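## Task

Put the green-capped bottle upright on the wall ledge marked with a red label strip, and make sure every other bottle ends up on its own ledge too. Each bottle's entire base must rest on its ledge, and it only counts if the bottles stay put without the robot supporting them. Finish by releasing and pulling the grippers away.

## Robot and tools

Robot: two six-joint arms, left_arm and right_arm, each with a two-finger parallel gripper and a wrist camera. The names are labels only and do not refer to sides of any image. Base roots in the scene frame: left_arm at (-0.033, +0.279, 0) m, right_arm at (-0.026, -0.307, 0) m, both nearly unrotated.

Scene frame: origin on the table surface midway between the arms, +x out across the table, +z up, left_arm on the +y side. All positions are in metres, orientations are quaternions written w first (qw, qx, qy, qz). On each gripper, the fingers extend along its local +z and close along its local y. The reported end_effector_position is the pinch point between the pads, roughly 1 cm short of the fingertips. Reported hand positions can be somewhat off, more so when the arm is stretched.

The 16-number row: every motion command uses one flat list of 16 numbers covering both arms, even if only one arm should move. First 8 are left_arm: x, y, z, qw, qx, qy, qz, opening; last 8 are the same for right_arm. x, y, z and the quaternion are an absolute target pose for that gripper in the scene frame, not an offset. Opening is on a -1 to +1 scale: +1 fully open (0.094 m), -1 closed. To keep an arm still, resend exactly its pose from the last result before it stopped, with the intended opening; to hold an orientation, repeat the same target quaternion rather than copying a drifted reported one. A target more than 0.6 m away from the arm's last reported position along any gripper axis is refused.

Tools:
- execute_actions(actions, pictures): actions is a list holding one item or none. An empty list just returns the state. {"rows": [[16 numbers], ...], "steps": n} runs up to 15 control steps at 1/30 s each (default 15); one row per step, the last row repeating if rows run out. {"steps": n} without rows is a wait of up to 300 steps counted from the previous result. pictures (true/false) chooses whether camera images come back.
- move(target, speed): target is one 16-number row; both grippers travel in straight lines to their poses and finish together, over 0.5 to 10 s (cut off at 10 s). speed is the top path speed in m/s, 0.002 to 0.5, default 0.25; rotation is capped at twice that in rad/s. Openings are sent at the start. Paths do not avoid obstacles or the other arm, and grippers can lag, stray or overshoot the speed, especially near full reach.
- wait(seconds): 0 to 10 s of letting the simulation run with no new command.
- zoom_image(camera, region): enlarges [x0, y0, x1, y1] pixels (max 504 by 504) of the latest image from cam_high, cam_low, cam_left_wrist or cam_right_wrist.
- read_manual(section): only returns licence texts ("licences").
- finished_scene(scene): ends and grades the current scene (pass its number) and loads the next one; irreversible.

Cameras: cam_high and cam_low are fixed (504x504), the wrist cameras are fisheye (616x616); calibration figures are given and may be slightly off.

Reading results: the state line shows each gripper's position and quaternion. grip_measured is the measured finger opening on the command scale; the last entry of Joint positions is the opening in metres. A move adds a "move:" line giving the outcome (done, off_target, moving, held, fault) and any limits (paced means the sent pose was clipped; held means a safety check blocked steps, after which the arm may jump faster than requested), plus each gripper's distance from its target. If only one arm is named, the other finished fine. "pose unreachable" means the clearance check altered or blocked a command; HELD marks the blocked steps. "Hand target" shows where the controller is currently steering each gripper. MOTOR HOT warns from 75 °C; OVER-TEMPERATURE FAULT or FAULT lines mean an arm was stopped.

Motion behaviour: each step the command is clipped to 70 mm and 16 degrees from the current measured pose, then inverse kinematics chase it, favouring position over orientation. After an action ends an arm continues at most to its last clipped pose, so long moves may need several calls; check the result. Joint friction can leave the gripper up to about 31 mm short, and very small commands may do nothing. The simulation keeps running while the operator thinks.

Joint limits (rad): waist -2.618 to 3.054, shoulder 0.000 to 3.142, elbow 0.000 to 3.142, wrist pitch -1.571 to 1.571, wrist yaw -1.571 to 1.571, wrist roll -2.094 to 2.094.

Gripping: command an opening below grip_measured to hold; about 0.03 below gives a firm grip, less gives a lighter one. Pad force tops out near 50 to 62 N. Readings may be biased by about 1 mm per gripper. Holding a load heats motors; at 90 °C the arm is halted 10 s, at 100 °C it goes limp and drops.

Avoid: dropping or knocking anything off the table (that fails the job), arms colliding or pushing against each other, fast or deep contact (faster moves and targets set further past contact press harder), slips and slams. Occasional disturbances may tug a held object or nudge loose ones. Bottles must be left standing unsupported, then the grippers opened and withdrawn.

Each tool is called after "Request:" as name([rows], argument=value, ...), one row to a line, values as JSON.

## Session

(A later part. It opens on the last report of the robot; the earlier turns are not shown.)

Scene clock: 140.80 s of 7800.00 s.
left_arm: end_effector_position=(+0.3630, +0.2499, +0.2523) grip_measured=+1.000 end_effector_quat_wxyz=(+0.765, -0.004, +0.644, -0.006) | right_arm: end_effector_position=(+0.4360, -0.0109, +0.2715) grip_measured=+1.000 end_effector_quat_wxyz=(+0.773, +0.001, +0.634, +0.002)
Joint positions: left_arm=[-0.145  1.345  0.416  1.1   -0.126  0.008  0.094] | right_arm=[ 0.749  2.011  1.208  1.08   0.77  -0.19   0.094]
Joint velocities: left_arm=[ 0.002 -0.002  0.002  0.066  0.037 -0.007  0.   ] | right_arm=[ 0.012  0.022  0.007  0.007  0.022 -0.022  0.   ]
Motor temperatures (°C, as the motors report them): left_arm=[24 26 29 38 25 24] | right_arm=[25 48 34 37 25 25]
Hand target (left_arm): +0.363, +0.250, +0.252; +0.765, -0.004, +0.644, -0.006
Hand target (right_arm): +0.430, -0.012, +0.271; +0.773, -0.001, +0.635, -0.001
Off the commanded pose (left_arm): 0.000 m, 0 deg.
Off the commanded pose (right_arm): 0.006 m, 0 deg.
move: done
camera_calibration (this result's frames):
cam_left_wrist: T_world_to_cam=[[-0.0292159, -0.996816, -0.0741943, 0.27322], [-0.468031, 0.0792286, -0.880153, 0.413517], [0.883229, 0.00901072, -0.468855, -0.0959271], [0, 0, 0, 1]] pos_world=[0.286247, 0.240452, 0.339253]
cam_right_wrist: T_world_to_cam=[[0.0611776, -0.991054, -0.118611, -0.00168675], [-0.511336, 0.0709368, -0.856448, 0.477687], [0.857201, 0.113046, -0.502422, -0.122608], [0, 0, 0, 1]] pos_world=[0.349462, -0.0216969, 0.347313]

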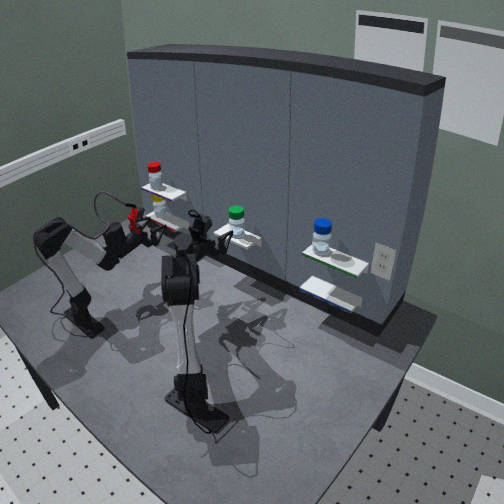

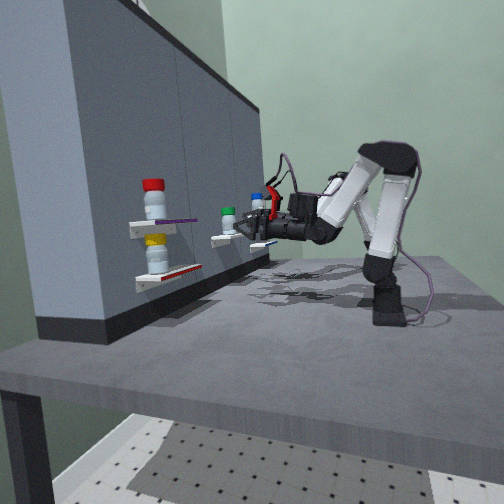

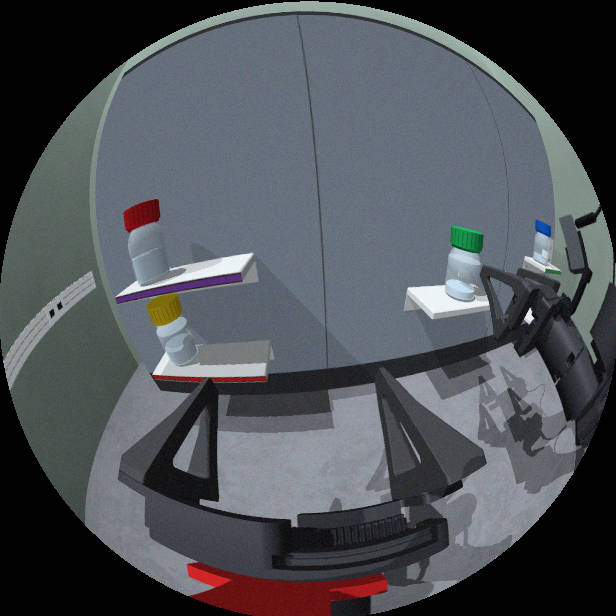

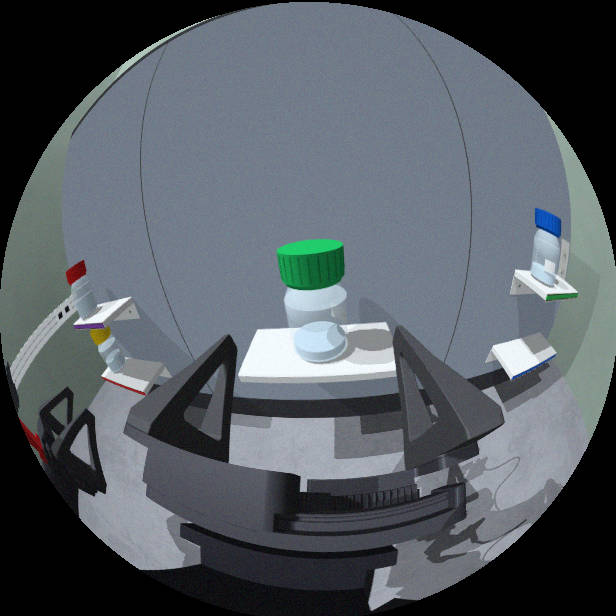

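Request:
move(target=[0.45, 0.012, 0.255, 0.766, 0, 0.643, 0, 1, 0.33, -0.31, 0.26, 0.766, 0, 0.643, 0, 1], speed=0.3)

Scene clock: 143.80 s of 7800.00 s.
left_arm: end_effector_position=(+0.4487, +0.0150, +0.2515) grip_measured=+1.000 end_effector_quat_wxyz=(+0.765, -0.003, +0.643, -0.009) | right_arm: end_effector_position=(+0.3362, -0.3084, +0.2656) grip_measured=+1.000 end_effector_quat_wxyz=(+0.769, +0.004, +0.639, +0.005)
Joint positions: left_arm=[-0.716  2.007  1.144  1.086 -0.681  0.124  0.094] | right_arm=[-0.047  1.119  0.335  0.969 -0.006  0.015  0.094]
Joint velocities: left_arm=[ 0.012 -0.007  0.007  0.037  0.022 -0.022  0.   ] | right_arm=[ 0.002  0.002  0.002 -0.037 -0.022 -0.095  0.   ]
Motor temperatures (°C, as the motors report them): left_arm=[24 26 29 38 25 24] | right_arm=[25 47 33 37 25 25]
Hand target (left_arm): +0.453, +0.013, +0.252; +0.765, -0.003, +0.645, -0.002
Hand target (right_arm): +0.333, -0.312, +0.260; +0.764, +0.009, +0.645, +0.006
Off the commanded pose (left_arm): 0.005 m, 1 deg.
Off the commanded pose (right_arm): 0.009 m, 1 deg.
move: done
camera_calibration (this result's frames):
cam_left_wrist: T_world_to_cam=[[-0.0355313, -0.99684, -0.0710512, 0.0435809], [-0.465209, 0.0794215, -0.881631, 0.470734], [0.884488, 0.00172814, -0.466561, -0.170886], [0, 0, 0, 1]] pos_world=[0.371685, 0.00635208, 0.338381]
cam_right_wrist: T_world_to_cam=[[0.0604432, -0.989999, -0.127471, -0.288163], [-0.522245, 0.0774655, -0.84927, 0.446533], [0.850651, 0.117904, -0.51234, -0.0000453471], [0, 0, 0, 1]] pos_world=[0.250656, -0.319867, 0.342472]

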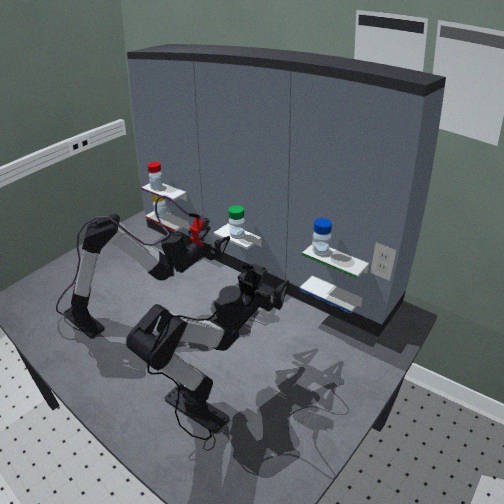

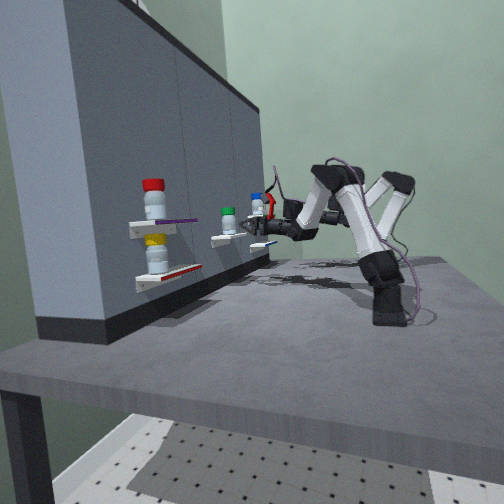

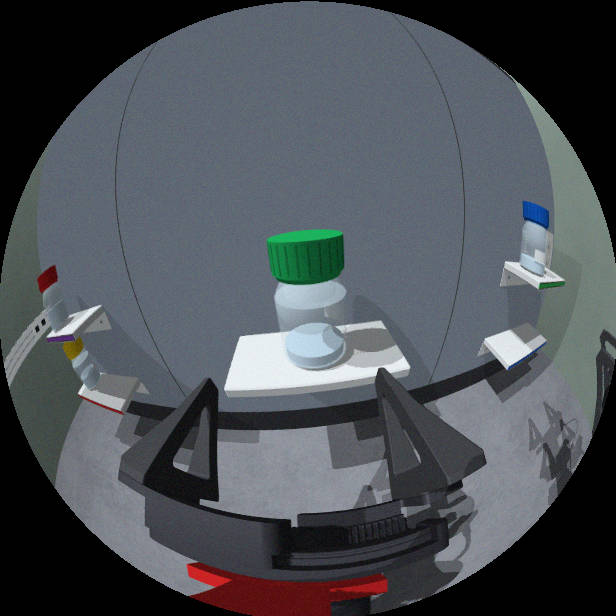

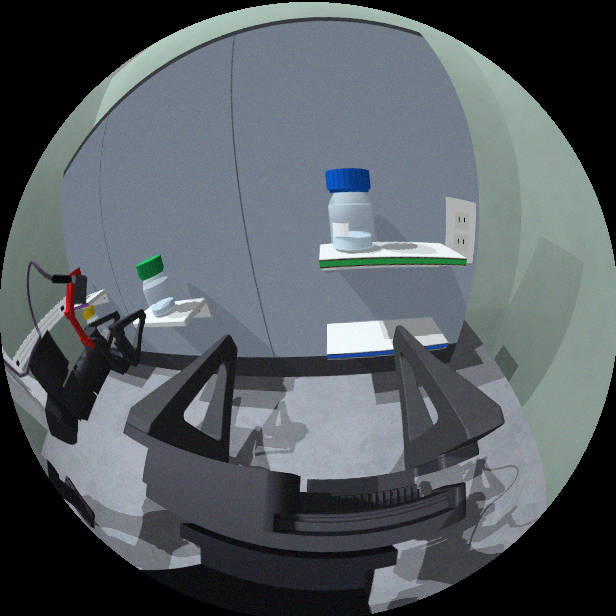

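Request:
zoom_image(camera="cam_left_wrist", region=[200, 215, 420, 415])

Region (200, 215, 420, 415) of cam_left_wrist's 616x616 image, scaled by 2.291, with more detail than that image has; it fills the top 458 rows of this view, and the rest is white.

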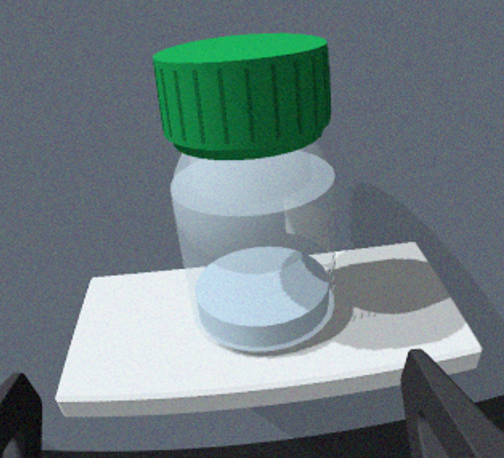

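Request:
move(target=[0.534, 0.001, 0.263, 0.766, 0, 0.643, 0, 1, 0.3362, -0.3084, 0.2656, 0.769, 0.004, 0.639, 0.005, 1], speed=0.12)

Scene clock: 155.37 s of 7800.00 s.
left_arm: end_effector_position=(+0.5284, +0.0047, +0.2634) grip_measured=+1.000 end_effector_quat_wxyz=(+0.767, -0.002, +0.641, +0.002) | right_arm: end_effector_position=(+0.3363, -0.3079, +0.2654) grip_measured=+1.000 end_effector_quat_wxyz=(+0.769, +0.003, +0.639, +0.006)
Joint positions: left_arm=[-0.629  2.217  1.537  0.899 -0.606  0.125  0.094] | right_arm=[-0.047  1.119  0.335  0.968 -0.008  0.015  0.094]
Joint velocities: left_arm=[-0.022 -0.012 -0.012 -0.037 -0.007  0.095  0.   ] | right_arm=[ 0.012 -0.007 -0.017 -0.022 -0.037  0.037  0.   ]
Motor temperatures (°C, as the motors report them): left_arm=[24 29 31 38 25 24] | right_arm=[25 42 33 37 25 25]
Hand target (left_arm): +0.534, +0.003, +0.262; +0.766, +0.001, +0.643, +0.000
Hand target (right_arm): +0.336, -0.308, +0.266; +0.769, +0.004, +0.639, +0.005
Off the commanded pose (left_arm): 0.007 m, 0 deg.
Off the commanded pose (right_arm): 0.001 m, 0 deg.
After step 90, 7.33 s passed at rest.
move: done
camera_calibration (this result's frames):
cam_left_wrist: T_world_to_cam=[[-0.0202341, -0.995977, -0.0873003, 0.0331822], [-0.460837, 0.0867801, -0.883232, 0.517176], [0.887254, 0.0223598, -0.460738, -0.238886], [0, 0, 0, 1]] pos_world=[0.450958, -0.00649048, 0.349619]
cam_right_wrist: T_world_to_cam=[[0.0629648, -0.989846, -0.127435, -0.288558], [-0.523427, 0.0759654, -0.848678, 0.446067], [0.849741, 0.12014, -0.513329, 0.000971928], [0, 0, 0, 1]] pos_world=[0.250827, -0.319631, 0.342294]

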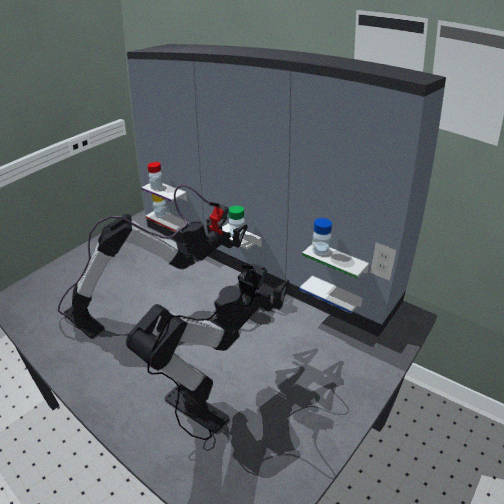

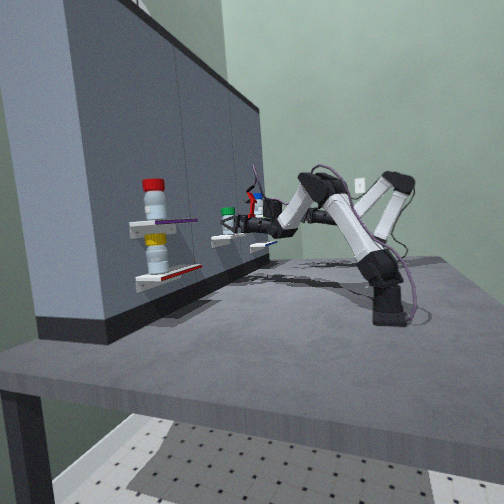

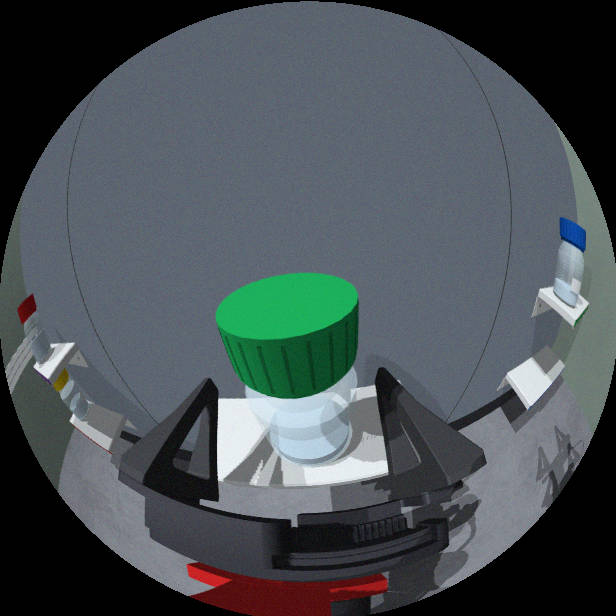

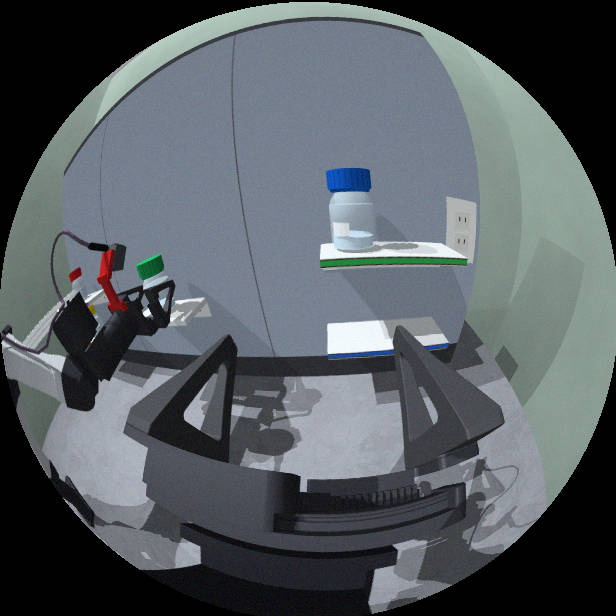

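Request:
execute_actions(actions=[])

Scene clock: 158.17 s of 7800.00 s.
left_arm: end_effector_position=(+0.5285, +0.0045, +0.2631) grip_measured=+1.000 end_effector_quat_wxyz=(+0.767, -0.001, +0.642, +0.002) | right_arm: end_effector_position=(+0.3363, -0.3079, +0.2654) grip_measured=+1.000 end_effector_quat_wxyz=(+0.769, +0.003, +0.639, +0.006)
Joint positions: left_arm=[-0.629  2.217  1.537  0.896 -0.605  0.125  0.094] | right_arm=[-0.047  1.119  0.335  0.968 -0.008  0.015  0.094]
Joint velocities: left_arm=[-0.022 -0.012 -0.002 -0.022  0.007  0.037  0.   ] | right_arm=[-0.017  0.012 -0.012 -0.081  0.022 -0.037  0.   ]
Motor temperatures (°C, as the motors report them): left_arm=[24 30 31 38 25 24] | right_arm=[25 41 33 37 25 25]
Hand target (left_arm): +0.534, +0.003, +0.262; +0.766, +0.001, +0.642, +0.000
Hand target (right_arm): +0.336, -0.308, +0.266; +0.769, +0.004, +0.639, +0.005
Off the commanded pose (left_arm): 0.007 m, 0 deg.
Off the commanded pose (right_arm): 0.001 m, 0 deg.
Steps of this call (steps 1 to 84: nothing new was sent). Readings (end_effector_position):
1: left_arm (+0.5284, +0.0047, +0.2634) | right_arm (+0.3363, -0.3079, +0.2654)
2: left_arm (+0.5285, +0.0046, +0.2635) | right_arm (+0.3363, -0.3079, +0.2654)
4: left_arm (+0.5285, +0.0046, +0.2634) | right_arm (+0.3363, -0.3079, +0.2654)
8: left_arm (+0.5285, +0.0046, +0.2632) | right_arm (+0.3363, -0.3079, +0.2654)
84: the state above
camera_calibration (this result's frames):
cam_left_wrist: T_world_to_cam=[[-0.0207381, -0.995867, -0.0884278, 0.0335812], [-0.462141, 0.087979, -0.882432, 0.517439], [0.886564, 0.0225661, -0.462055, -0.238407], [0, 0, 0, 1]] pos_world=[0.451189, -0.00670147, 0.349417]
cam_right_wrist: T_world_to_cam=[[0.0629648, -0.989846, -0.127435, -0.288558], [-0.523427, 0.0759654, -0.848678, 0.446067], [0.849741, 0.12014, -0.513329, 0.000971928], [0, 0, 0, 1]] pos_world=[0.250827, -0.319631, 0.342294]

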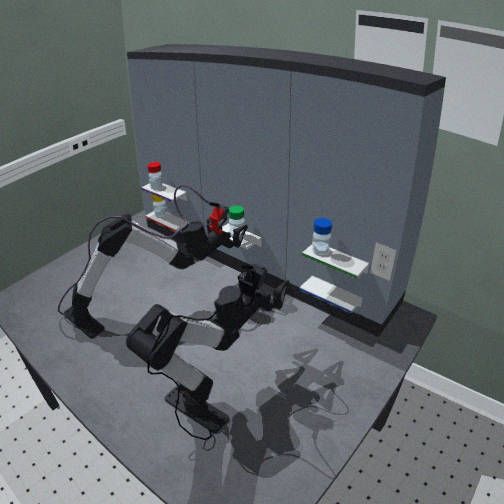

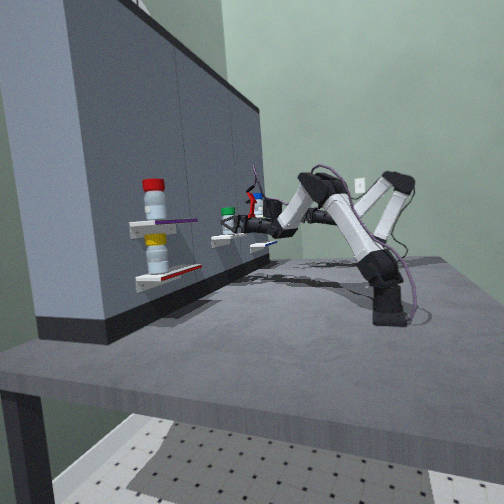

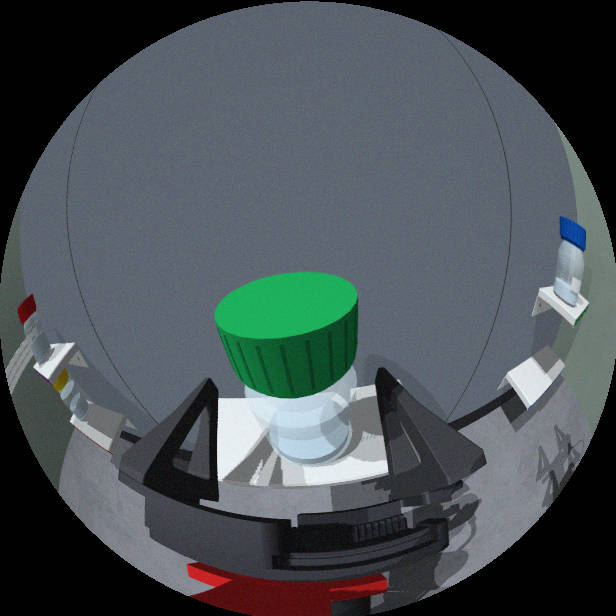

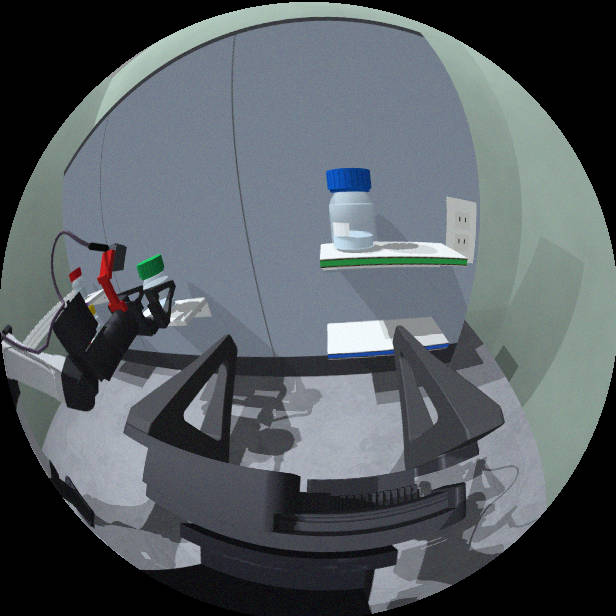

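Request:
zoom_image(camera="cam_low", region=[195, 185, 295, 260])

Request:
zoom_image(camera="cam_right_wrist", region=[60, 220, 240, 360])

Region (195, 185, 295, 260) of cam_low's 504x504 image, scaled by 5.040, with more detail than that image has; it fills the top 378 rows of this view, and the rest is white.

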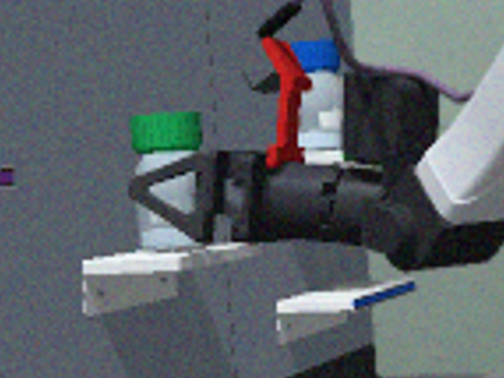

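Region (60, 220, 240, 360) of cam_right_wrist's 616x616 image, scaled by 2.800, with more detail than that image has.

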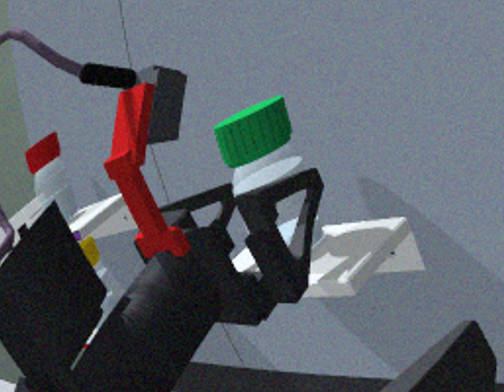

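Request:
execute_actions([
  {"rows": [[0.534,0.003,0.262,0.766,0,0.643,0,0.85, 0.3362,-0.3084,0.2656,0.769,0.004,0.639,0.005,1],[0.534,0.003,0.262,0.766,0,0.643,0,0.7, 0.3362,-0.3084,0.2656,0.769,0.004,0.639,0.005,1],[0.534,0.003,0.262,0.766,0,0.643,0,0.58, 0.3362,-0.3084,0.2656,0.769,0.004,0.639,0.005,1],[0.534,0.003,0.262,0.766,0,0.643,0,0.48, 0.3362,-0.3084,0.2656,0.769,0.004,0.639,0.005,1],[0.534,0.003,0.262,0.766,0,0.643,0,0.42, 0.3362,-0.3084,0.2656,0.769,0.004,0.639,0.005,1],[0.534,0.003,0.262,0.766,0,0.643,0,0.38, 0.3362,-0.3084,0.2656,0.769,0.004,0.639,0.005,1],[0.534,0.003,0.262,0.766,0,0.643,0,0.35, 0.3362,-0.3084,0.2656,0.769,0.004,0.639,0.005,1],[0.534,0.003,0.262,0.766,0,0.643,0,0.32, 0.3362,-0.3084,0.2656,0.769,0.004,0.639,0.005,1],[0.534,0.003,0.262,0.766,0,0.643,0,0.30, 0.3362,-0.3084,0.2656,0.769,0.004,0.639,0.005,1],[0.534,0.003,0.262,0.766,0,0.643,0,0.28, 0.3362,-0.3084,0.2656,0.769,0.004,0.639,0.005,1],[0.534,0.003,0.262,0.766,0,0.643,0,0.26, 0.3362,-0.3084,0.2656,0.769,0.004,0.639,0.005,1],[0.534,0.003,0.262,0.766,0,0.643,0,0.245, 0.3362,-0.3084,0.2656,0.769,0.004,0.639,0.005,1],[0.534,0.003,0.262,0.766,0,0.643,0,0.23, 0.3362,-0.3084,0.2656,0.769,0.004,0.639,0.005,1],[0.534,0.003,0.262,0.766,0,0.643,0,0.215, 0.3362,-0.3084,0.2656,0.769,0.004,0.639,0.005,1],[0.534,0.003,0.262,0.766,0,0.643,0,0.20, 0.3362,-0.3084,0.2656,0.769,0.004,0.639,0.005,1]], "steps": 15},
], pictures=false)

Request:
execute_actions([
  {"rows": [[0.534,0.003,0.262,0.766,0,0.643,0,0.19, 0.3362,-0.3084,0.2656,0.769,0.004,0.639,0.005,1],[0.534,0.003,0.262,0.766,0,0.643,0,0.18, 0.3362,-0.3084,0.2656,0.769,0.004,0.639,0.005,1],[0.534,0.003,0.262,0.766,0,0.643,0,0.17, 0.3362,-0.3084,0.2656,0.769,0.004,0.639,0.005,1],[0.534,0.003,0.262,0.766,0,0.643,0,0.16, 0.3362,-0.3084,0.2656,0.769,0.004,0.639,0.005,1],[0.534,0.003,0.262,0.766,0,0.643,0,0.15, 0.3362,-0.3084,0.2656,0.769,0.004,0.639,0.005,1],[0.534,0.003,0.262,0.766,0,0.643,0,0.14, 0.3362,-0.3084,0.2656,0.769,0.004,0.639,0.005,1]], "steps": 12},
])

Scene clock: 165.07 s of 7800.00 s.
left_arm: end_effector_position=(+0.5285, +0.0025, +0.2631) grip_measured=+0.209 end_effector_quat_wxyz=(+0.767, +0.003, +0.641, -0.002) | right_arm: end_effector_position=(+0.3363, -0.3079, +0.2654) grip_measured=+1.000 end_effector_quat_wxyz=(+0.769, +0.003, +0.639, +0.006)
Joint positions: left_arm=[-0.629  2.217  1.537  0.895 -0.594  0.125  0.057] | right_arm=[-0.047  1.119  0.335  0.968 -0.008  0.015  0.094]
Joint velocities: left_arm=[ 0.017 -0.002 -0.007 -0.037 -0.022  0.081 -0.015] | right_arm=[-0.002  0.012 -0.007 -0.066  0.022 -0.022  0.   ]
Motor temperatures (°C, as the motors report them): left_arm=[24 32 32 38 25 24] | right_arm=[25 38 34 37 25 25]
Hand target (left_arm): +0.534, +0.003, +0.262; +0.766, +0.000, +0.643, -0.000
Hand target (right_arm): +0.336, -0.308, +0.266; +0.769, +0.004, +0.639, +0.005
Off the commanded pose (left_arm): 0.006 m, 0 deg.
Off the commanded pose (right_arm): 0.001 m, 0 deg.
Steps of this call (steps 1 to 90: nothing new was sent; then 3.40 s passed at rest; steps 91 to 105: all 15 steps of this action). Readings (end_effector_position):
91: left_arm (+0.5285, +0.0045, +0.2631) | right_arm (+0.3363, -0.3079, +0.2654)
92: left_arm (+0.5285, +0.0045, +0.2631) | right_arm (+0.3363, -0.3079, +0.2654)
94: left_arm (+0.5285, +0.0045, +0.2631) | right_arm (+0.3363, -0.3079, +0.2654)
98: left_arm (+0.5285, +0.0036, +0.2632) | right_arm (+0.3363, -0.3079, +0.2654)
105: the state above

Scene clock: 165.47 s of 7800.00 s.
left_arm: end_effector_position=(+0.5285, +0.0025, +0.2631) grip_measured=+0.174 end_effector_quat_wxyz=(+0.767, +0.003, +0.641, -0.002) | right_arm: end_effector_position=(+0.3363, -0.3079, +0.2654) grip_measured=+1.000 end_effector_quat_wxyz=(+0.769, +0.003, +0.639, +0.006)
Joint positions: left_arm=[-0.629  2.217  1.537  0.895 -0.594  0.124  0.055] | right_arm=[-0.047  1.119  0.335  0.968 -0.008  0.015  0.094]
Joint velocities: left_arm=[ 0.012  0.012 -0.007  0.022 -0.022 -0.022  0.   ] | right_arm=[ 0.007 -0.007 -0.007  0.051 -0.022  0.022  0.   ]
Motor temperatures (°C, as the motors report them): left_arm=[24 32 32 38 25 24] | right_arm=[25 38 34 37 25 25]
Hand target (left_arm): +0.534, +0.003, +0.262; +0.766, -0.000, +0.643, -0.000
Hand target (right_arm): +0.336, -0.308, +0.266; +0.769, +0.004, +0.639, +0.005
Off the commanded pose (left_arm): 0.006 m, 0 deg.
Off the commanded pose (right_arm): 0.001 m, 0 deg.
Steps of this call (steps 1 to 12: all 12 steps of this action). Readings (end_effector_position):
1: left_arm (+0.5285, +0.0025, +0.2631) | right_arm (+0.3363, -0.3079, +0.2654)
2: left_arm (+0.5285, +0.0025, +0.2631) | right_arm (+0.3363, -0.3079, +0.2654)
4: left_arm (+0.5285, +0.0025, +0.2631) | right_arm (+0.3363, -0.3079, +0.2654)
8: left_arm (+0.5285, +0.0025, +0.2631) | right_arm (+0.3363, -0.3079, +0.2654)
12: the state above
camera_calibration (this result's frames):
cam_left_wrist: T_world_to_cam=[[-0.0323945, -0.995411, -0.0900387, 0.0381257], [-0.46061, 0.0948176, -0.882524, 0.51682], [0.887011, 0.0128838, -0.461568, -0.238695], [0, 0, 0, 1]] pos_world=[0.451012, -0.00797755, 0.349364]
cam_right_wrist: T_world_to_cam=[[0.0629648, -0.989846, -0.127435, -0.288558], [-0.523427, 0.0759654, -0.848678, 0.446067], [0.849741, 0.12014, -0.513329, 0.000971928], [0, 0, 0, 1]] pos_world=[0.250827, -0.319631, 0.342294]

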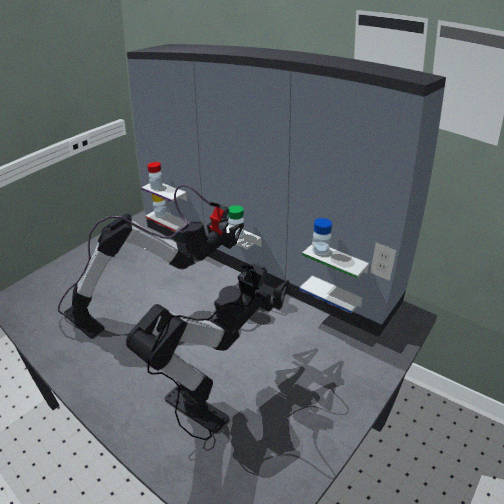

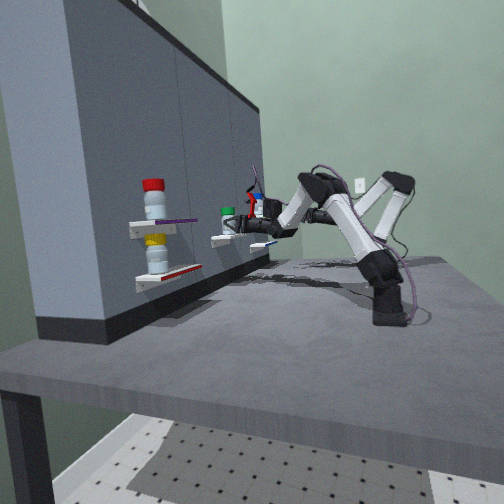

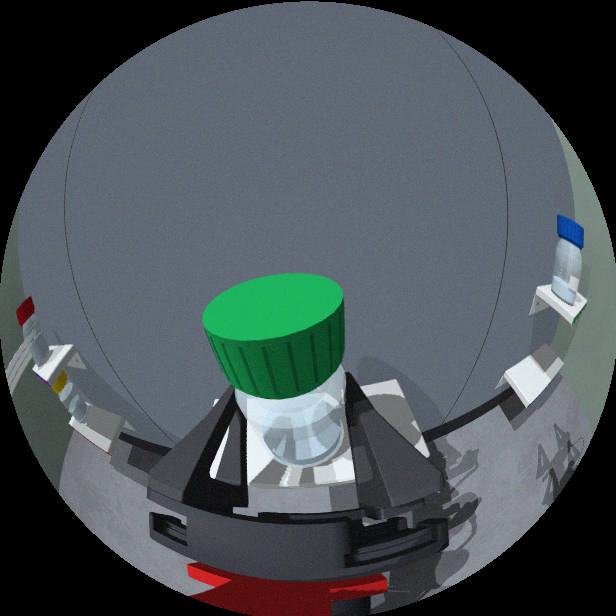

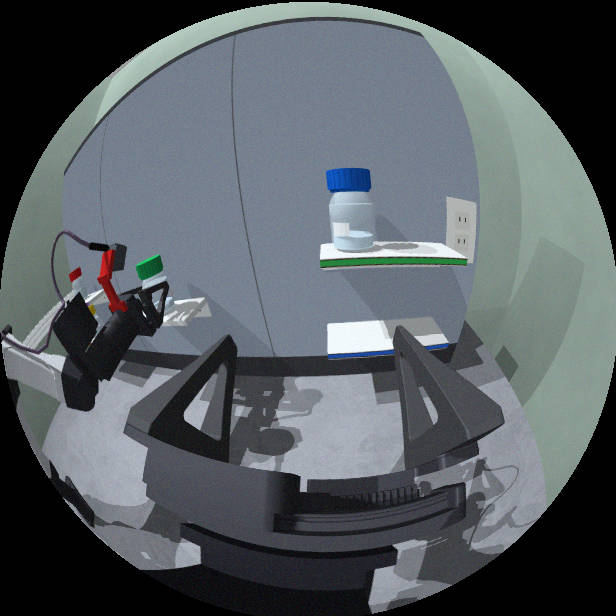

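Request:
move(target=[0.527,0.003,0.300,0.783,0,0.622,0,0.135, 0.3362,-0.3084,0.2656,0.769,0.004,0.639,0.005,1], speed=0.06)

Scene clock: 167.27 s of 7800.00 s.
left_arm: end_effector_position=(+0.5280, +0.0028, +0.2646) grip_measured=+0.174 end_effector_quat_wxyz=(+0.763, +0.013, +0.646, +0.008) | right_arm: end_effector_position=(+0.3363, -0.3079, +0.2654) grip_measured=+1.000 end_effector_quat_wxyz=(+0.769, +0.003, +0.639, +0.006)
Joint positions: left_arm=[-0.629  2.205  1.537  0.869 -0.593  0.143  0.055] | right_arm=[-0.047  1.119  0.335  0.968 -0.008  0.015  0.094]
Joint velocities: left_arm=[-0.007  0.012  0.002  0.022  0.037  0.007 -0.001] | right_arm=[-0.012  0.002 -0.007 -0.007 -0.022 -0.037  0.   ]
Motor temperatures (°C, as the motors report them): left_arm=[24 33 32 38 25 24] | right_arm=[25 37 34 37 25 25]
Hand target (left_arm): +0.525, +0.004, +0.300; +0.783, -0.000, +0.622, -0.000
Hand target (right_arm): +0.336, -0.308, +0.266; +0.769, +0.004, +0.639, +0.005
Off the commanded pose (left_arm): 0.035 m, 4 deg.
Off the commanded pose (right_arm): 0.001 m, 0 deg.
move: off_target (left_arm)
camera_calibration (this result's frames):
cam_left_wrist: T_world_to_cam=[[-0.0305978, -0.992608, -0.117443, 0.0448208], [-0.471166, 0.117948, -0.874123, 0.521183], [0.881514, 0.0285891, -0.471292, -0.232131], [0, 0, 0, 1]] pos_world=[0.451562, -0.0103468, 0.35144]
cam_right_wrist: T_world_to_cam=[[0.0629648, -0.989846, -0.127435, -0.288558], [-0.523427, 0.0759654, -0.848678, 0.446067], [0.849741, 0.12014, -0.513329, 0.000971928], [0, 0, 0, 1]] pos_world=[0.250827, -0.319631, 0.342294]

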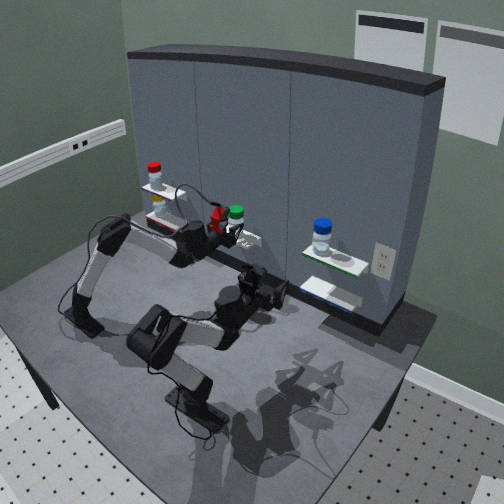

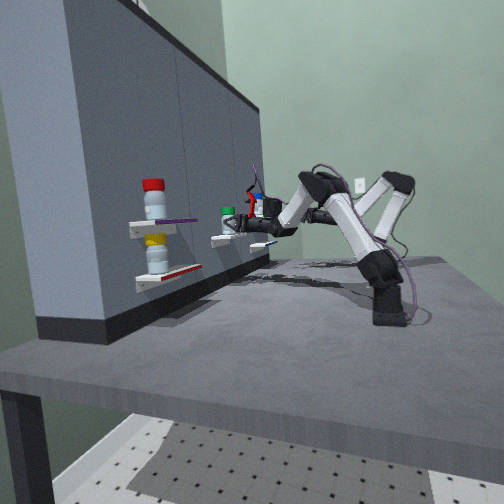

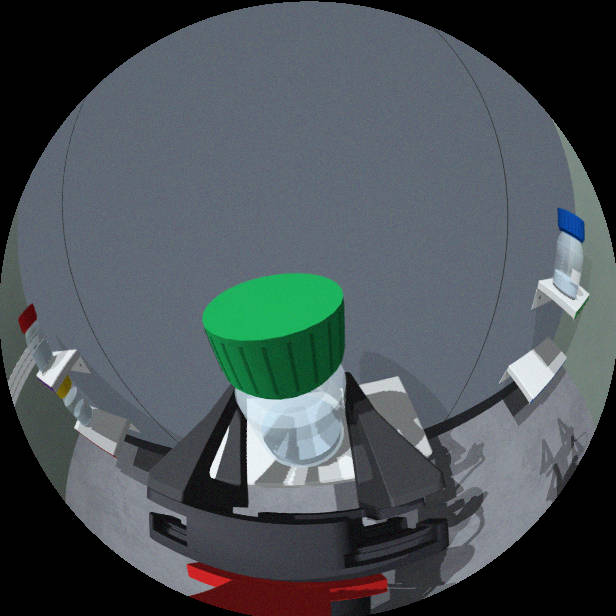

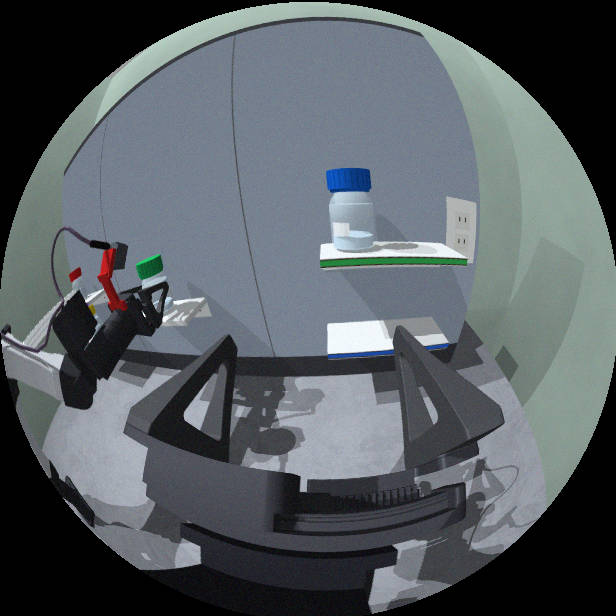

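Request:
execute_actions([
  {"rows": [[0.526,0.003,0.302,0.7835,0,0.6214,0,0.135, 0.3362,-0.3084,0.2656,0.769,0.004,0.639,0.005,1],[0.526,0.003,0.3035,0.784,0,0.6208,0,0.135, 0.3362,-0.3084,0.2656,0.769,0.004,0.639,0.005,1],[0.526,0.003,0.305,0.7845,0,0.6201,0,0.135, 0.3362,-0.3084,0.2656,0.769,0.004,0.639,0.005,1],[0.526,0.003,0.3065,0.785,0,0.6195,0,0.135, 0.3362,-0.3084,0.2656,0.769,0.004,0.639,0.005,1],[0.526,0.003,0.308,0.7855,0,0.6189,0,0.135, 0.3362,-0.3084,0.2656,0.769,0.004,0.639,0.005,1],[0.526,0.003,0.3095,0.786,0,0.6182,0,0.135, 0.3362,-0.3084,0.2656,0.769,0.004,0.639,0.005,1],[0.526,0.003,0.311,0.7865,0,0.6176,0,0.135, 0.3362,-0.3084,0.2656,0.769,0.004,0.639,0.005,1],[0.526,0.003,0.3125,0.787,0,0.617,0,0.135, 0.3362,-0.3084,0.2656,0.769,0.004,0.639,0.005,1],[0.526,0.003,0.314,0.7875,0,0.6163,0,0.135, 0.3362,-0.3084,0.2656,0.769,0.004,0.639,0.005,1],[0.526,0.003,0.3155,0.788,0,0.6157,0,0.135, 0.3362,-0.3084,0.2656,0.769,0.004,0.639,0.005,1],[0.526,0.003,0.317,0.7885,0,0.615,0,0.135, 0.3362,-0.3084,0.2656,0.769,0.004,0.639,0.005,1],[0.526,0.003,0.318,0.789,0,0.6144,0,0.135, 0.3362,-0.3084,0.2656,0.769,0.004,0.639,0.005,1],[0.526,0.003,0.319,0.7895,0,0.6138,0,0.135, 0.3362,-0.3084,0.2656,0.769,0.004,0.639,0.005,1],[0.526,0.003,0.320,0.79,0,0.6131,0,0.135, 0.3362,-0.3084,0.2656,0.769,0.004,0.639,0.005,1]], "steps": 15},
], pictures=false)

Scene clock: 170.50 s of 7800.00 s.
left_arm: end_effector_position=(+0.5279, +0.0029, +0.2812) grip_measured=+0.174 end_effector_quat_wxyz=(+0.768, +0.013, +0.640, +0.010) | right_arm: end_effector_position=(+0.3363, -0.3079, +0.2654) grip_measured=+1.000 end_effector_quat_wxyz=(+0.769, +0.003, +0.639, +0.006)
Joint positions: left_arm=[-0.629  2.188  1.563  0.843 -0.593  0.157  0.055] | right_arm=[-0.047  1.119  0.335  0.968 -0.008  0.015  0.094]
Joint velocities: left_arm=[-0.002 -0.027  0.1   -0.037  0.037  0.007 -0.001] | right_arm=[-0.002  0.002 -0.002 -0.11  -0.037  0.022  0.   ]
Motor temperatures (°C, as the motors report them): left_arm=[24 35 33 38 25 24] | right_arm=[25 37 34 38 25 25]
Hand target (left_arm): +0.524, +0.004, +0.319; +0.790, -0.000, +0.613, -0.001
Hand target (right_arm): +0.336, -0.308, +0.266; +0.769, +0.004, +0.639, +0.005
Off the commanded pose (left_arm): 0.039 m, 4 deg.
Off the commanded pose (right_arm): 0.001 m, 0 deg.
Steps of this call (steps 1 to 82: nothing new was sent; steps 83 to 97: all 15 steps of this action). Readings (end_effector_position):
83: left_arm (+0.5280, +0.0028, +0.2646) | right_arm (+0.3363, -0.3079, +0.2654)
84: left_arm (+0.5280, +0.0028, +0.2645) | right_arm (+0.3363, -0.3079, +0.2654)
86: left_arm (+0.5279, +0.0029, +0.2652) | right_arm (+0.3363, -0.3079, +0.2654)
90: left_arm (+0.5273, +0.0033, +0.2674) | right_arm (+0.3363, -0.3079, +0.2654)
97: the state above

Request:
execute_actions([
  {"rows": [[0.525,0.003,0.320,0.79,0,0.6131,0,0.135, 0.3362,-0.3084,0.2656,0.769,0.004,0.639,0.005,1],[0.523,0.004,0.320,0.79,0,0.6131,0,0.135, 0.3362,-0.3084,0.2656,0.769,0.004,0.639,0.005,1],[0.520,0.005,0.320,0.79,0,0.6131,0,0.135, 0.3362,-0.3084,0.2656,0.769,0.004,0.639,0.005,1],[0.516,0.007,0.320,0.79,0,0.6131,0,0.135, 0.3362,-0.3084,0.2656,0.769,0.004,0.639,0.005,1],[0.512,0.009,0.319,0.79,0,0.6131,0,0.135, 0.3362,-0.3084,0.2656,0.769,0.004,0.639,0.005,1],[0.507,0.012,0.319,0.79,0,0.6131,0,0.135, 0.3362,-0.3084,0.2656,0.769,0.004,0.639,0.005,1],[0.502,0.015,0.318,0.79,0,0.6131,0,0.135, 0.3362,-0.3084,0.2656,0.769,0.004,0.639,0.005,1],[0.497,0.018,0.318,0.79,0,0.6131,0,0.135, 0.3362,-0.3084,0.2656,0.769,0.004,0.639,0.005,1],[0.492,0.021,0.317,0.79,0,0.6131,0,0.135, 0.3362,-0.3084,0.2656,0.769,0.004,0.639,0.005,1],[0.487,0.025,0.316,0.79,0,0.6131,0,0.135, 0.3362,-0.3084,0.2656,0.769,0.004,0.639,0.005,1],[0.482,0.029,0.315,0.79,0,0.6131,0,0.135, 0.3362,-0.3084,0.2656,0.769,0.004,0.639,0.005,1],[0.477,0.033,0.314,0.79,0,0.6131,0,0.135, 0.3362,-0.3084,0.2656,0.769,0.004,0.639,0.005,1],[0.472,0.037,0.313,0.79,0,0.6131,0,0.135, 0.3362,-0.3084,0.2656,0.769,0.004,0.639,0.005,1],[0.467,0.041,0.312,0.79,0,0.6131,0,0.135, 0.3362,-0.3084,0.2656,0.769,0.004,0.639,0.005,1],[0.462,0.045,0.311,0.79,0,0.6131,0,0.135, 0.3362,-0.3084,0.2656,0.769,0.004,0.639,0.005,1]], "steps": 15},
], pictures=false)

Request:
execute_actions([
  {"rows": [[0.457,0.050,0.310,0.79,0,0.6131,0,0.135, 0.3362,-0.3084,0.2656,0.769,0.004,0.639,0.005,1],[0.453,0.055,0.309,0.79,0,0.6131,0,0.135, 0.3362,-0.3084,0.2656,0.769,0.004,0.639,0.005,1],[0.449,0.060,0.308,0.79,0,0.6131,0,0.135, 0.3362,-0.3084,0.2656,0.769,0.004,0.639,0.005,1],[0.445,0.065,0.307,0.79,0,0.6131,0,0.135, 0.3362,-0.3084,0.2656,0.769,0.004,0.639,0.005,1],[0.442,0.070,0.306,0.79,0,0.6131,0,0.135, 0.3362,-0.3084,0.2656,0.769,0.004,0.639,0.005,1],[0.439,0.075,0.305,0.79,0,0.6131,0,0.135, 0.3362,-0.3084,0.2656,0.769,0.004,0.639,0.005,1],[0.437,0.079,0.304,0.79,0,0.6131,0,0.135, 0.3362,-0.3084,0.2656,0.769,0.004,0.639,0.005,1],[0.435,0.083,0.303,0.79,0,0.6131,0,0.135, 0.3362,-0.3084,0.2656,0.769,0.004,0.639,0.005,1],[0.433,0.086,0.302,0.79,0,0.6131,0,0.135, 0.3362,-0.3084,0.2656,0.769,0.004,0.639,0.005,1],[0.432,0.088,0.301,0.79,0,0.6131,0,0.135, 0.3362,-0.3084,0.2656,0.769,0.004,0.639,0.005,1],[0.431,0.090,0.300,0.79,0,0.6131,0,0.135, 0.3362,-0.3084,0.2656,0.769,0.004,0.639,0.005,1],[0.430,0.090,0.300,0.79,0,0.6131,0,0.135, 0.3362,-0.3084,0.2656,0.769,0.004,0.639,0.005,1]], "steps": 15},
])

Scene clock: 176.63 s of 7800.00 s.
left_arm: end_effector_position=(+0.4828, +0.0331, +0.2961) grip_measured=+0.174 end_effector_quat_wxyz=(+0.769, +0.012, +0.639, +0.011) | right_arm: end_effector_position=(+0.3363, -0.3079, +0.2654) grip_measured=+1.000 end_effector_quat_wxyz=(+0.769, +0.003, +0.639, +0.006)
Joint positions: left_arm=[-0.632  1.979  1.297  0.907 -0.599  0.162  0.055] | right_arm=[-0.047  1.119  0.335  0.968 -0.008  0.015  0.094]
Joint velocities: left_arm=[-0.017 -0.593 -0.984  0.403 -0.022  0.081 -0.001] | right_arm=[-0.007 -0.032 -0.002 -0.051  0.037 -0.007  0.   ]
Motor temperatures (°C, as the motors report them): left_arm=[24 38 34 39 25 24] | right_arm=[25 35 34 38 25 25]
Hand target (left_arm): +0.466, +0.042, +0.311; +0.787, -0.001, +0.617, +0.000
Hand target (right_arm): +0.336, -0.308, +0.266; +0.769, +0.004, +0.639, +0.005
Off the commanded pose (left_arm): 0.028 m, 4 deg.
Off the commanded pose (right_arm): 0.001 m, 0 deg.
Steps of this call (steps 1 to 90: nothing new was sent; then 2.63 s passed at rest; steps 91 to 105: all 15 steps of this action). Readings (end_effector_position):
91: left_arm (+0.5278, +0.0029, +0.2851) | right_arm (+0.3363, -0.3079, +0.2654)
92: left_arm (+0.5278, +0.0029, +0.2851) | right_arm (+0.3363, -0.3079, +0.2654)
94: left_arm (+0.5274, +0.0032, +0.2867) | right_arm (+0.3363, -0.3079, +0.2654)
98: left_arm (+0.5181, +0.0096, +0.2937) | right_arm (+0.3363, -0.3079, +0.2654)
105: the state above

Scene clock: 177.13 s of 7800.00 s.
left_arm: end_effector_position=(+0.4371, +0.0869, +0.2823) grip_measured=+0.174 end_effector_quat_wxyz=(+0.769, +0.009, +0.639, +0.020) | right_arm: end_effector_position=(+0.3363, -0.3079, +0.2654) grip_measured=+1.000 end_effector_quat_wxyz=(+0.769, +0.003, +0.639, +0.006)
Joint positions: left_arm=[-0.59   1.779  0.964  1.036 -0.574  0.162  0.055] | right_arm=[-0.047  1.119  0.335  0.968 -0.008  0.015  0.094]
Joint velocities: left_arm=[ 0.002 -0.022 -0.042  0.11  -0.007 -0.022  0.   ] | right_arm=[ 0.002  0.022  0.012 -0.007 -0.051  0.022  0.   ]
Motor temperatures (°C, as the motors report them): left_arm=[24 38 34 39 25 24] | right_arm=[25 35 34 38 25 25]
Hand target (left_arm): +0.429, +0.089, +0.300; +0.789, +0.000, +0.614, +0.000
Hand target (right_arm): +0.336, -0.308, +0.266; +0.769, +0.004, +0.639, +0.005
Off the commanded pose (left_arm): 0.019 m, 5 deg.
Off the commanded pose (right_arm): 0.001 m, 0 deg.
Steps of this call (steps 1 to 15: all 15 steps of this action). Readings (end_effector_position):
1: left_arm (+0.4775, +0.0369, +0.2946) | right_arm (+0.3363, -0.3079, +0.2654)
2: left_arm (+0.4721, +0.0406, +0.2926) | right_arm (+0.3363, -0.3079, +0.2654)
4: left_arm (+0.4618, +0.0480, +0.2883) | right_arm (+0.3363, -0.3079, +0.2654)
8: left_arm (+0.4462, +0.0655, +0.2824) | right_arm (+0.3363, -0.3079, +0.2654)
15: the state above
camera_calibration (this result's frames):
cam_left_wrist: T_world_to_cam=[[-0.00496741, -0.991719, -0.128328, 0.119448], [-0.457543, 0.116363, -0.881541, 0.480069], [0.889174, 0.0543365, -0.454332, -0.156417], [0, 0, 0, 1]] pos_world=[0.359327, 0.071096, 0.367464]
cam_right_wrist: T_world_to_cam=[[0.0629648, -0.989846, -0.127435, -0.288558], [-0.523427, 0.0759654, -0.848678, 0.446067], [0.849741, 0.12014, -0.513329, 0.000971928], [0, 0, 0, 1]] pos_world=[0.250827, -0.319631, 0.342294]

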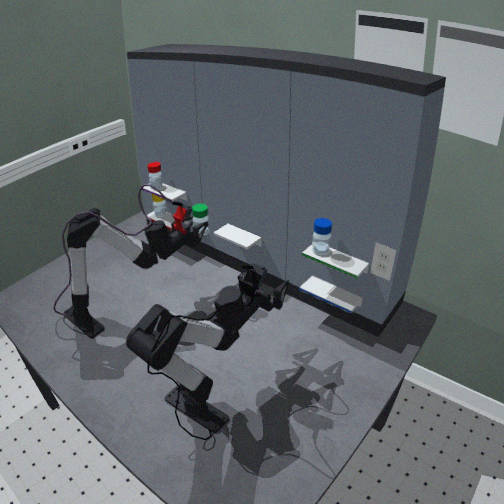

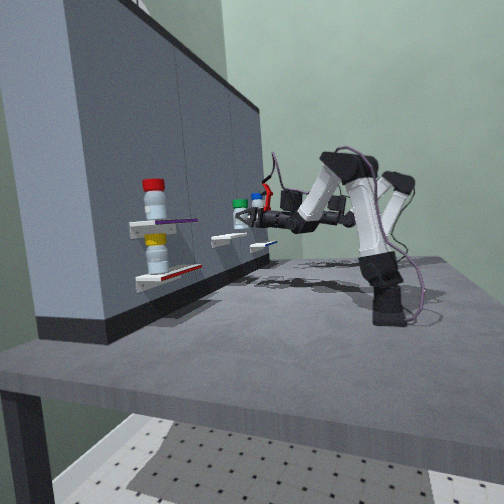

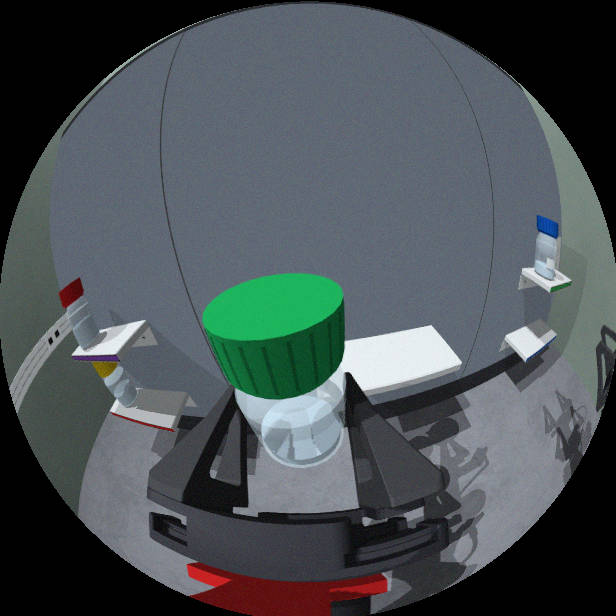

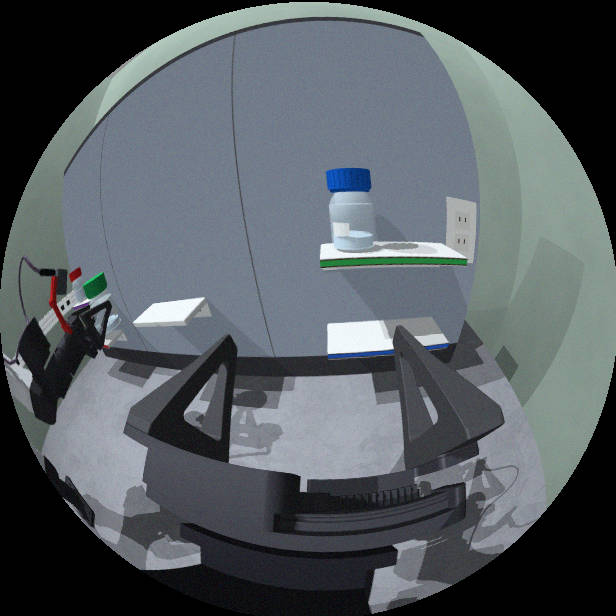

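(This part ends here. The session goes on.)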